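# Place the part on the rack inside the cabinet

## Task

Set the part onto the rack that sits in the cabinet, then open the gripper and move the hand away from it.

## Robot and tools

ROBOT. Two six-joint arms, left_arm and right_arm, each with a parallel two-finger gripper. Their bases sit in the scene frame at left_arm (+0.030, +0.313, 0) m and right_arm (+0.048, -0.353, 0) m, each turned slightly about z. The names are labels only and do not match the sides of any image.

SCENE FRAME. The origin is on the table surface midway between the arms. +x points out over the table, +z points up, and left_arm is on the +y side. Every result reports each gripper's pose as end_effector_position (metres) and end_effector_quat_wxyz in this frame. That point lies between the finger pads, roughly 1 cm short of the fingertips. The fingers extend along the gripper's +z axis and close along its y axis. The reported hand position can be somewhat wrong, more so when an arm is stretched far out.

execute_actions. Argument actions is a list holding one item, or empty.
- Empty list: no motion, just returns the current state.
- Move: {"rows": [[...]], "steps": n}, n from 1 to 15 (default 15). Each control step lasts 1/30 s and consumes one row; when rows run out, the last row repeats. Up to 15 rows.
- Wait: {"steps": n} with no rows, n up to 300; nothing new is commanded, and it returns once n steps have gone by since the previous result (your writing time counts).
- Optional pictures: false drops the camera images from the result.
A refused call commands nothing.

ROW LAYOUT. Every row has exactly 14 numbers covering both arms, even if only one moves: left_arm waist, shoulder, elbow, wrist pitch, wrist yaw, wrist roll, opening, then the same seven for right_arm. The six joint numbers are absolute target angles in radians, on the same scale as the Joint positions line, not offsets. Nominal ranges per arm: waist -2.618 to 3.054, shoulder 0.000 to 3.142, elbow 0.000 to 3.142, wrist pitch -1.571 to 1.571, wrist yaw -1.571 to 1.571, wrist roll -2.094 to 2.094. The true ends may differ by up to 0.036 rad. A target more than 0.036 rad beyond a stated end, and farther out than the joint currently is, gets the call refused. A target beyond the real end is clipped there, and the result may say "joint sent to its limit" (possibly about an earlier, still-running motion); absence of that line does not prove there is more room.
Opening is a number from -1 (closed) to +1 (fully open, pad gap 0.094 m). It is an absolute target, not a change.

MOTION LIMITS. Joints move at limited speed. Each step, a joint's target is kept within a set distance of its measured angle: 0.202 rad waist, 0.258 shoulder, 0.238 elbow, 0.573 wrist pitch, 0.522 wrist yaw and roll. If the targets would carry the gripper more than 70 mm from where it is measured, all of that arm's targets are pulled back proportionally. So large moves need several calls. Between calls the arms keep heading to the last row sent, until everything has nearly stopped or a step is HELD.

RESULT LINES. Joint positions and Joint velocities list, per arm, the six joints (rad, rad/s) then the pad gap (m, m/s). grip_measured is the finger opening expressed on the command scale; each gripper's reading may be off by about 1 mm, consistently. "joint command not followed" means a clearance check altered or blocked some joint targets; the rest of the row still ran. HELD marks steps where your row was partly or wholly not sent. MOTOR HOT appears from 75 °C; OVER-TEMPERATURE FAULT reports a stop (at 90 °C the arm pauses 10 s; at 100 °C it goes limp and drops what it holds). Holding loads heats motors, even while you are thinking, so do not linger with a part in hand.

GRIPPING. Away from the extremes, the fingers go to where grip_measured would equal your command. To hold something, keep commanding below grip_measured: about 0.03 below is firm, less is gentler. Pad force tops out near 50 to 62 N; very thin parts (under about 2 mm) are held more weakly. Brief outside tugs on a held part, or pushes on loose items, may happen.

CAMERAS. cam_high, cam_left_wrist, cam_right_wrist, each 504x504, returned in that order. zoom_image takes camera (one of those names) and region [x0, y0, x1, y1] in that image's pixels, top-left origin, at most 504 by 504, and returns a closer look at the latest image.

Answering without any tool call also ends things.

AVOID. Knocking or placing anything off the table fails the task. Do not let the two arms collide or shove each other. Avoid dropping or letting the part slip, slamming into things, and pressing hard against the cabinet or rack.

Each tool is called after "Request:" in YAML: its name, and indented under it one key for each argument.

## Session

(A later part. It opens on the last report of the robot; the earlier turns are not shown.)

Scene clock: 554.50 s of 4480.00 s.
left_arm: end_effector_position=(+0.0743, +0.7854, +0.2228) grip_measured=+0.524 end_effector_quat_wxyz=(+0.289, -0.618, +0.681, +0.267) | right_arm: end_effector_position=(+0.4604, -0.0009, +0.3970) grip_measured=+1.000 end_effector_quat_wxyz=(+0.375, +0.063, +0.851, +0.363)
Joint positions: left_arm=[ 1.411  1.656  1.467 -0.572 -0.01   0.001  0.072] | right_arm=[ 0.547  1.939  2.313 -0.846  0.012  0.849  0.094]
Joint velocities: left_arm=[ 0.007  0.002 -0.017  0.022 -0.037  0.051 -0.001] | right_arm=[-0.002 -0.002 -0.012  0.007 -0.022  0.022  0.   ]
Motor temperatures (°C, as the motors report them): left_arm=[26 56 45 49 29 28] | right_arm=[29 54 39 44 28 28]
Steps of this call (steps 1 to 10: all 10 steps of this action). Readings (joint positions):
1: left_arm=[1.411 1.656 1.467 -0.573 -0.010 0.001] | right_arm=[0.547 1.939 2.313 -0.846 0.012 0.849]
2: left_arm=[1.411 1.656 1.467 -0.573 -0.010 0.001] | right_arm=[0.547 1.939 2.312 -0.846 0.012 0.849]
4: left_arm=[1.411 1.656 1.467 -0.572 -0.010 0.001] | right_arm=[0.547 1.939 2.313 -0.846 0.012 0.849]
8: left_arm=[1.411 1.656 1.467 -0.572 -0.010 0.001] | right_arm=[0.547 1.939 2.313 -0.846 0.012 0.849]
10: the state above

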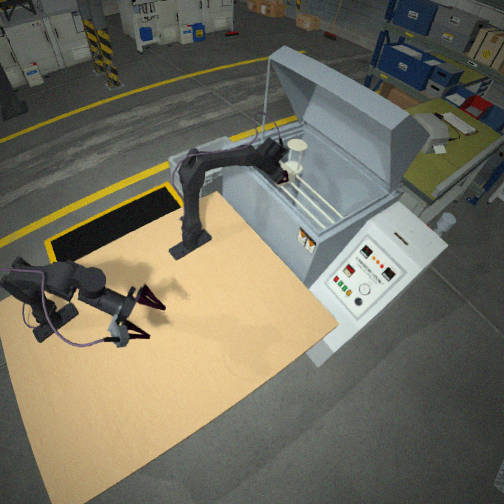

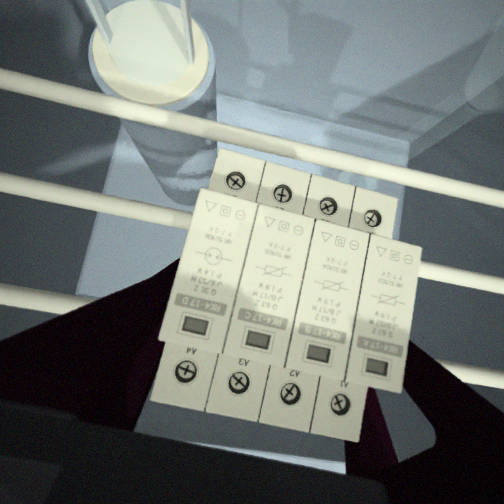

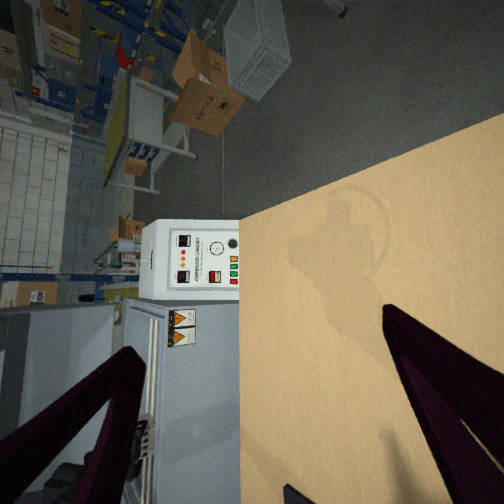

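Request:
execute_actions:
  actions:
    - {"rows": [[1.412,1.623,1.4640,-0.5040,-0.007,-0.008,0.49,0.547,1.939,2.313,-0.846,0.012,0.849,1],[1.412,1.625,1.4640,-0.5090,-0.007,-0.008,0.49,0.547,1.939,2.313,-0.846,0.012,0.849,1],[1.412,1.627,1.4640,-0.5140,-0.007,-0.008,0.49,0.547,1.939,2.313,-0.846,0.012,0.849,1],[1.412,1.629,1.4640,-0.5190,-0.007,-0.008,0.49,0.547,1.939,2.313,-0.846,0.012,0.849,1],[1.412,1.631,1.4640,-0.5240,-0.007,-0.008,0.49,0.547,1.939,2.313,-0.846,0.012,0.849,1],[1.412,1.633,1.4640,-0.5290,-0.007,-0.008,0.49,0.547,1.939,2.313,-0.846,0.012,0.849,1],[1.412,1.635,1.4640,-0.5340,-0.007,-0.008,0.49,0.547,1.939,2.313,-0.846,0.012,0.849,1],[1.412,1.637,1.4640,-0.5390,-0.007,-0.008,0.49,0.547,1.939,2.313,-0.846,0.012,0.849,1],[1.412,1.639,1.4640,-0.5440,-0.007,-0.008,0.49,0.547,1.939,2.313,-0.846,0.012,0.849,1],[1.412,1.641,1.4640,-0.5490,-0.007,-0.008,0.49,0.547,1.939,2.313,-0.846,0.012,0.849,1],[1.412,1.643,1.4640,-0.5540,-0.007,-0.008,0.49,0.547,1.939,2.313,-0.846,0.012,0.849,1],[1.412,1.645,1.4640,-0.5590,-0.007,-0.008,0.49,0.547,1.939,2.313,-0.846,0.012,0.849,1],[1.412,1.647,1.4640,-0.5640,-0.007,-0.008,0.49,0.547,1.939,2.313,-0.846,0.012,0.849,1],[1.412,1.649,1.4640,-0.5680,-0.007,-0.008,0.49,0.547,1.939,2.313,-0.846,0.012,0.849,1],[1.412,1.650,1.4640,-0.5700,-0.007,-0.008,0.49,0.547,1.939,2.313,-0.846,0.012,0.849,1]], "steps": 15}
  pictures: false

Request:
execute_actions:
  actions:
    - {"rows": [[1.412,1.650,1.4640,-0.5700,-0.007,-0.008,0.49,0.547,1.939,2.313,-0.846,0.012,0.849,1]], "steps": 6}
  pictures: false

Scene clock: 564.60 s of 4480.00 s.
left_arm: end_effector_position=(+0.0742, +0.7845, +0.2217) grip_measured=+0.524 end_effector_quat_wxyz=(+0.287, -0.619, +0.681, +0.266) | right_arm: end_effector_position=(+0.4604, -0.0008, +0.3969) grip_measured=+1.000 end_effector_quat_wxyz=(+0.375, +0.063, +0.851, +0.363)
Joint positions: left_arm=[ 1.411  1.656  1.467 -0.578 -0.01   0.001  0.072] | right_arm=[ 0.547  1.939  2.312 -0.846  0.012  0.849  0.094]
Joint velocities: left_arm=[-0.007  0.012  0.007  0.022 -0.081 -0.051  0.001] | right_arm=[-0.002 -0.002 -0.017 -0.022  0.066 -0.007  0.   ]
Motor temperatures (°C, as the motors report them): left_arm=[26 56 44 49 29 28] | right_arm=[29 54 39 44 28 28]
Steps of this call (steps 1 to 15: the robot went on to your last target; steps 16 to 90: nothing new was sent; then 6.60 s passed at rest; steps 91 to 105: all 15 steps of this action). Readings (joint positions):
91: left_arm=[1.411 1.656 1.467 -0.572 -0.010 0.001] | right_arm=[0.547 1.939 2.312 -0.846 0.012 0.849]
92: left_arm=[1.411 1.656 1.467 -0.572 -0.010 0.001] | right_arm=[0.547 1.939 2.313 -0.846 0.012 0.849]
94: left_arm=[1.411 1.656 1.467 -0.573 -0.010 0.001] | right_arm=[0.547 1.939 2.313 -0.846 0.012 0.849]
98: left_arm=[1.411 1.656 1.467 -0.575 -0.010 0.001] | right_arm=[0.547 1.939 2.312 -0.846 0.012 0.849]
105: the state above

Scene clock: 564.80 s of 4480.00 s.
left_arm: end_effector_position=(+0.0742, +0.7845, +0.2217) grip_measured=+0.524 end_effector_quat_wxyz=(+0.287, -0.619, +0.681, +0.266) | right_arm: end_effector_position=(+0.4604, -0.0009, +0.3970) grip_measured=+1.000 end_effector_quat_wxyz=(+0.375, +0.063, +0.851, +0.363)
Joint positions: left_arm=[ 1.411  1.656  1.467 -0.578 -0.01   0.001  0.072] | right_arm=[ 0.547  1.939  2.313 -0.846  0.012  0.849  0.094]
Joint velocities: left_arm=[-0.007 -0.012 -0.012 -0.007  0.022 -0.022  0.   ] | right_arm=[ 0.002  0.002  0.017  0.007 -0.022 -0.022  0.   ]
Motor temperatures (°C, as the motors report them): left_arm=[26 56 44 49 29 28] | right_arm=[29 54 39 44 28 28]
Steps of this call (steps 1 to 6: all 6 steps of this action). Readings (joint positions):
1: left_arm=[1.411 1.656 1.467 -0.578 -0.010 0.001] | right_arm=[0.547 1.939 2.313 -0.846 0.012 0.849]
2: left_arm=[1.411 1.656 1.467 -0.578 -0.010 0.001] | right_arm=[0.547 1.939 2.313 -0.846 0.012 0.849]
4: left_arm=[1.411 1.656 1.467 -0.578 -0.010 0.001] | right_arm=[0.547 1.939 2.312 -0.846 0.012 0.849]
6: the state above

Request:
execute_actions:
  actions:
    - {"rows": [[1.412,1.650,1.4640,-0.5700,-0.007,-0.008,0.505,0.547,1.939,2.313,-0.846,0.012,0.849,1],[1.412,1.650,1.4640,-0.5700,-0.007,-0.008,0.52,0.547,1.939,2.313,-0.846,0.012,0.849,1],[1.412,1.650,1.4640,-0.5700,-0.007,-0.008,0.535,0.547,1.939,2.313,-0.846,0.012,0.849,1],[1.412,1.650,1.4640,-0.5700,-0.007,-0.008,0.56,0.547,1.939,2.313,-0.846,0.012,0.849,1],[1.412,1.650,1.4640,-0.5700,-0.007,-0.008,0.62,0.547,1.939,2.313,-0.846,0.012,0.849,1],[1.412,1.650,1.4640,-0.5700,-0.007,-0.008,0.70,0.547,1.939,2.313,-0.846,0.012,0.849,1],[1.412,1.650,1.4640,-0.5700,-0.007,-0.008,0.80,0.547,1.939,2.313,-0.846,0.012,0.849,1],[1.412,1.650,1.4640,-0.5700,-0.007,-0.008,0.90,0.547,1.939,2.313,-0.846,0.012,0.849,1],[1.412,1.650,1.4640,-0.5700,-0.007,-0.008,1.0,0.547,1.939,2.313,-0.846,0.012,0.849,1]], "steps": 12}

Request:
execute_actions:
  actions:
    - {"rows": [[1.412,1.6479,1.4640,-0.5700,-0.007,-0.008,1,0.547,1.939,2.313,-0.846,0.012,0.849,1],[1.412,1.6417,1.4639,-0.5700,-0.007,-0.008,1,0.547,1.939,2.313,-0.846,0.012,0.849,1],[1.412,1.6318,1.4637,-0.5700,-0.007,-0.008,1,0.547,1.939,2.313,-0.846,0.012,0.849,1],[1.412,1.6184,1.4631,-0.5701,-0.007,-0.008,1,0.547,1.939,2.313,-0.846,0.012,0.849,1],[1.412,1.6019,1.4620,-0.5703,-0.007,-0.008,1,0.547,1.939,2.313,-0.846,0.012,0.849,1],[1.412,1.5824,1.4601,-0.5707,-0.007,-0.008,1,0.547,1.939,2.313,-0.846,0.012,0.849,1],[1.412,1.5603,1.4571,-0.5717,-0.007,-0.008,1,0.547,1.939,2.313,-0.846,0.012,0.849,1],[1.412,1.5360,1.4528,-0.5734,-0.007,-0.008,1,0.547,1.939,2.313,-0.846,0.012,0.849,1],[1.412,1.5096,1.4470,-0.5764,-0.007,-0.008,1,0.547,1.939,2.313,-0.846,0.012,0.849,1],[1.412,1.4815,1.4395,-0.5810,-0.007,-0.008,1,0.547,1.939,2.313,-0.846,0.012,0.849,1],[1.412,1.4519,1.4302,-0.5878,-0.007,-0.008,1,0.547,1.939,2.313,-0.846,0.012,0.849,1],[1.412,1.4212,1.4189,-0.5975,-0.007,-0.008,1,0.547,1.939,2.313,-0.846,0.012,0.849,1],[1.412,1.3896,1.4056,-0.6105,-0.007,-0.008,1,0.547,1.939,2.313,-0.846,0.012,0.849,1],[1.412,1.3575,1.3903,-0.6274,-0.007,-0.008,1,0.547,1.939,2.313,-0.846,0.012,0.849,1],[1.412,1.3250,1.3730,-0.6488,-0.007,-0.008,1,0.547,1.939,2.313,-0.846,0.012,0.849,1]], "steps": 15}
  pictures: false

Request:
execute_actions:
  actions:
    - {"rows": [[1.412,1.2925,1.3539,-0.6748,-0.007,-0.008,1,0.547,1.939,2.313,-0.846,0.012,0.849,1],[1.412,1.2604,1.3332,-0.7057,-0.007,-0.008,1,0.547,1.939,2.313,-0.846,0.012,0.849,1],[1.412,1.2288,1.3112,-0.7414,-0.007,-0.008,1,0.547,1.939,2.313,-0.846,0.012,0.849,1],[1.412,1.1981,1.2880,-0.7817,-0.007,-0.008,1,0.547,1.939,2.313,-0.846,0.012,0.849,1],[1.412,1.1685,1.2643,-0.8261,-0.007,-0.008,1,0.547,1.939,2.313,-0.846,0.012,0.849,1],[1.412,1.1404,1.2403,-0.8736,-0.007,-0.008,1,0.547,1.939,2.313,-0.846,0.012,0.849,1],[1.412,1.1140,1.2165,-0.9232,-0.007,-0.008,1,0.547,1.939,2.313,-0.846,0.012,0.849,1],[1.412,1.0897,1.1935,-0.9736,-0.007,-0.008,1,0.547,1.939,2.313,-0.846,0.012,0.849,1],[1.412,1.0676,1.1718,-1.0232,-0.007,-0.008,1,0.547,1.939,2.313,-0.846,0.012,0.849,1],[1.412,1.0481,1.1519,-1.0701,-0.007,-0.008,1,0.547,1.939,2.313,-0.846,0.012,0.849,1],[1.412,1.0316,1.1345,-1.1125,-0.007,-0.008,1,0.547,1.939,2.313,-0.846,0.012,0.849,1],[1.412,1.0182,1.1201,-1.1485,-0.007,-0.008,1,0.547,1.939,2.313,-0.846,0.012,0.849,1],[1.412,1.0083,1.1092,-1.1762,-0.007,-0.008,1,0.547,1.939,2.313,-0.846,0.012,0.849,1],[1.412,1.0021,1.1024,-1.1939,-0.007,-0.008,1,0.547,1.939,2.313,-0.846,0.012,0.849,1],[1.412,1.0000,1.1000,-1.2000,-0.007,-0.008,1,0.547,1.939,2.313,-0.846,0.012,0.849,1]], "steps": 15}
  pictures: false

Request:
execute_actions:
  actions:
    - {"rows": [[1.412,1.0000,1.1000,-1.2000,-0.007,-0.008,1,0.547,1.939,2.313,-0.846,0.012,0.849,1]], "steps": 12}

Scene clock: 606.20 s of 4480.00 s.
left_arm: end_effector_position=(+0.0743, +0.7853, +0.2226) grip_measured=+1.000 end_effector_quat_wxyz=(+0.288, -0.618, +0.680, +0.267) | right_arm: end_effector_position=(+0.4604, -0.0008, +0.3969) grip_measured=+1.000 end_effector_quat_wxyz=(+0.375, +0.063, +0.851, +0.363)
Joint positions: left_arm=[ 1.411  1.656  1.467 -0.573 -0.01  -0.     0.094] | right_arm=[ 0.547  1.939  2.312 -0.846  0.012  0.849  0.094]
Joint velocities: left_arm=[-0.002  0.012 -0.022  0.051 -0.051  0.007  0.   ] | right_arm=[ 0.002 -0.002 -0.027  0.022  0.007 -0.051  0.   ]
Motor temperatures (°C, as the motors report them): left_arm=[26 52 44 45 29 28] | right_arm=[29 55 39 45 28 28]
Steps of this call (steps 1 to 15: the robot went on to your last target; steps 16 to 90: nothing new was sent; then 38.00 s passed at rest; steps 91 to 102: all 12 steps of this action). Readings (joint positions):
91: left_arm=[1.411 1.656 1.467 -0.578 -0.010 0.001] | right_arm=[0.547 1.939 2.313 -0.846 0.012 0.849]
92: left_arm=[1.411 1.656 1.467 -0.578 -0.010 0.001] | right_arm=[0.547 1.939 2.313 -0.846 0.012 0.849]
94: left_arm=[1.411 1.656 1.467 -0.579 -0.010 0.000] | right_arm=[0.547 1.939 2.313 -0.846 0.012 0.849]
98: left_arm=[1.411 1.656 1.467 -0.574 -0.010 -0.000] | right_arm=[0.547 1.939 2.313 -0.846 0.012 0.849]
102: the state above

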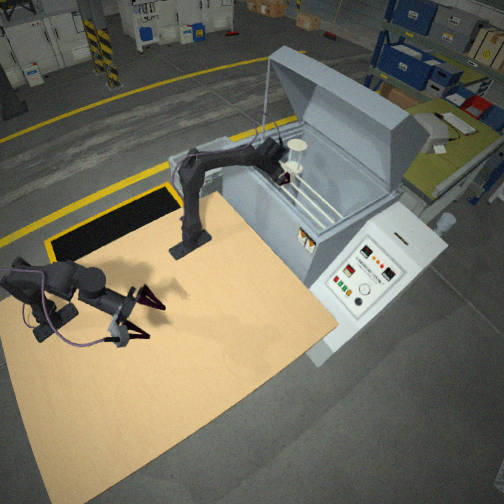

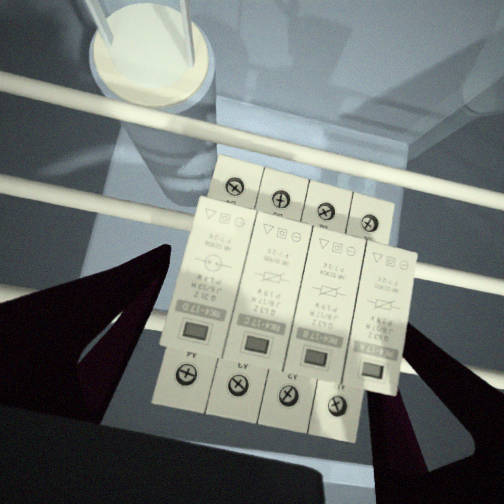

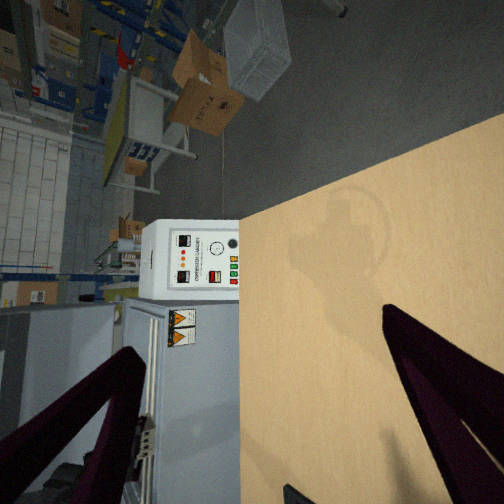

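Scene clock: 606.70 s of 4480.00 s.
left_arm: end_effector_position=(+0.0696, +0.7389, +0.3169) grip_measured=+1.000 end_effector_quat_wxyz=(+0.360, -0.587, +0.645, +0.332) | right_arm: end_effector_position=(+0.4604, -0.0008, +0.3969) grip_measured=+1.000 end_effector_quat_wxyz=(+0.375, +0.063, +0.851, +0.363)
Joint positions: left_arm=[ 1.411  1.39   1.423 -0.581 -0.01  -0.     0.094] | right_arm=[ 0.547  1.939  2.312 -0.846  0.012  0.849  0.094]
Joint velocities: left_arm=[ 0.007 -1.023 -0.33  -0.227  0.095  0.037  0.   ] | right_arm=[-0.027 -0.012  0.007 -0.007 -0.007  0.022  0.   ]
Motor temperatures (°C, as the motors report them): left_arm=[26 52 44 45 29 28] | right_arm=[29 55 39 45 28 28]
Steps of this call (steps 1 to 15: all 15 steps of this action). Readings (joint positions):
1: left_arm=[1.411 1.656 1.467 -0.573 -0.010 -0.000] | right_arm=[0.547 1.939 2.313 -0.846 0.012 0.849]
2: left_arm=[1.411 1.656 1.467 -0.573 -0.010 -0.000] | right_arm=[0.547 1.939 2.313 -0.846 0.012 0.849]
4: left_arm=[1.411 1.653 1.467 -0.573 -0.010 -0.000] | right_arm=[0.547 1.939 2.313 -0.846 0.012 0.849]
8: left_arm=[1.411 1.609 1.467 -0.573 -0.010 -0.000] | right_arm=[0.547 1.939 2.313 -0.846 0.012 0.849]
15: the state above

Scene clock: 607.20 s of 4480.00 s.
left_arm: end_effector_position=(+0.0530, +0.5727, +0.2222) grip_measured=+1.000 end_effector_quat_wxyz=(+0.214, -0.643, +0.708, +0.200) | right_arm: end_effector_position=(+0.4604, -0.0009, +0.3970) grip_measured=+1.000 end_effector_quat_wxyz=(+0.375, +0.063, +0.851, +0.363)
Joint positions: left_arm=[ 1.411  1.026  1.123 -1.073 -0.01  -0.     0.094] | right_arm=[ 0.547  1.939  2.313 -0.846  0.012  0.849  0.094]
Joint velocities: left_arm=[ 0.012 -0.159 -0.276 -0.93  -0.022 -0.022  0.   ] | right_arm=[ 0.002 -0.012 -0.002 -0.007 -0.007 -0.066  0.   ]
Motor temperatures (°C, as the motors report them): left_arm=[26 52 44 45 29 28] | right_arm=[29 55 39 45 28 28]
Steps of this call (steps 1 to 15: all 15 steps of this action). Readings (joint positions):
1: left_arm=[1.411 1.354 1.411 -0.590 -0.010 -0.000] | right_arm=[0.547 1.939 2.313 -0.846 0.012 0.849]
2: left_arm=[1.411 1.318 1.395 -0.601 -0.010 -0.000] | right_arm=[0.547 1.939 2.312 -0.846 0.012 0.849]
4: left_arm=[1.411 1.250 1.358 -0.639 -0.010 -0.000] | right_arm=[0.547 1.939 2.312 -0.846 0.012 0.849]
8: left_arm=[1.411 1.134 1.263 -0.771 -0.010 -0.000] | right_arm=[0.547 1.939 2.313 -0.846 0.012 0.849]
15: the state above

Scene clock: 607.60 s of 4480.00 s.
left_arm: end_effector_position=(+0.0506, +0.5481, +0.2061) grip_measured=+1.000 end_effector_quat_wxyz=(+0.175, -0.652, +0.719, +0.164) | right_arm: end_effector_position=(+0.4604, -0.0008, +0.3969) grip_measured=+1.000 end_effector_quat_wxyz=(+0.375, +0.063, +0.851, +0.363)
Joint positions: left_arm=[ 1.411  1.02   1.113 -1.18  -0.01  -0.     0.094] | right_arm=[ 0.547  1.939  2.312 -0.846  0.012  0.849  0.094]
Joint velocities: left_arm=[ 0.002  0.017 -0.017 -0.022 -0.095  0.095  0.   ] | right_arm=[-0.007  0.002  0.002  0.022 -0.022  0.037  0.   ]
Motor temperatures (°C, as the motors report them): left_arm=[26 52 44 45 29 28] | right_arm=[29 55 39 45 28 28]
Steps of this call (steps 1 to 12: all 12 steps of this action). Readings (joint positions):
1: left_arm=[1.411 1.022 1.116 -1.102 -0.010 -0.000] | right_arm=[0.547 1.939 2.313 -0.846 0.012 0.849]
2: left_arm=[1.411 1.020 1.113 -1.124 -0.010 -0.000] | right_arm=[0.547 1.939 2.313 -0.846 0.012 0.849]
4: left_arm=[1.411 1.020 1.113 -1.150 -0.010 -0.000] | right_arm=[0.547 1.939 2.313 -0.846 0.012 0.849]
8: left_arm=[1.411 1.020 1.113 -1.172 -0.010 -0.000] | right_arm=[0.547 1.939 2.313 -0.846 0.012 0.849]
12: the state above

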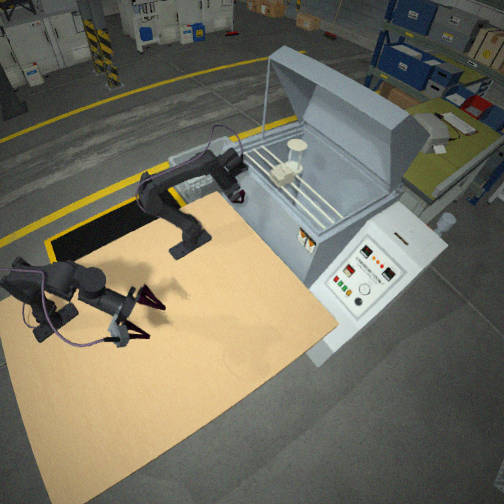

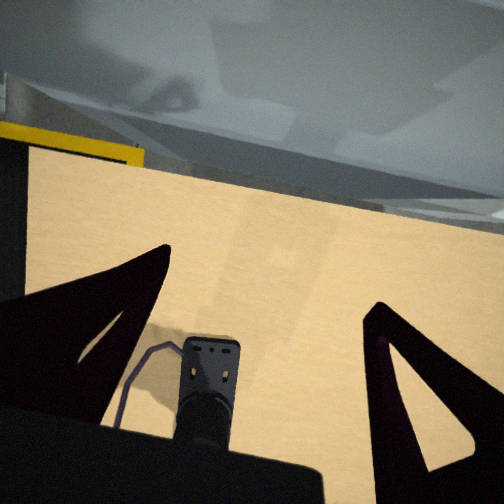

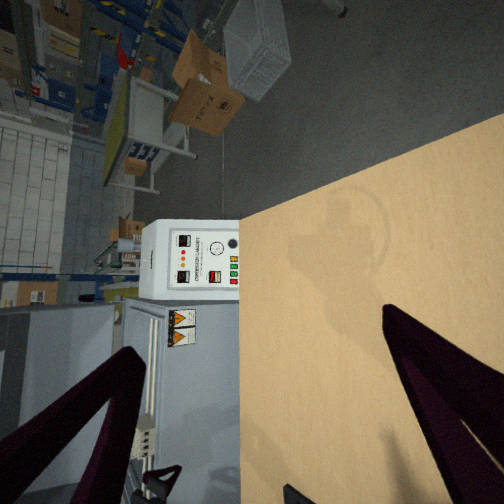

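Request:
zoom_image:
  camera: "cam_high"
  region: [240, 130, 330, 220]

Region (240, 130, 330, 220) of cam_high's 504x504 image, scaled by 5.600, with more detail than that image has.

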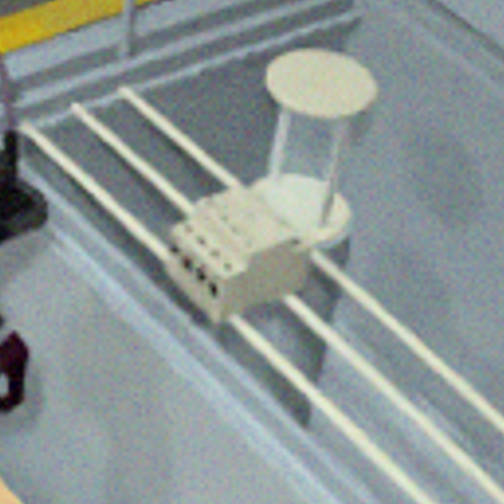

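The part sits level on rods 1 and 2, and the arm is clear of the cabinet.

Request:
finished_scene:
  scene: 1

The scene is finished: the task was done.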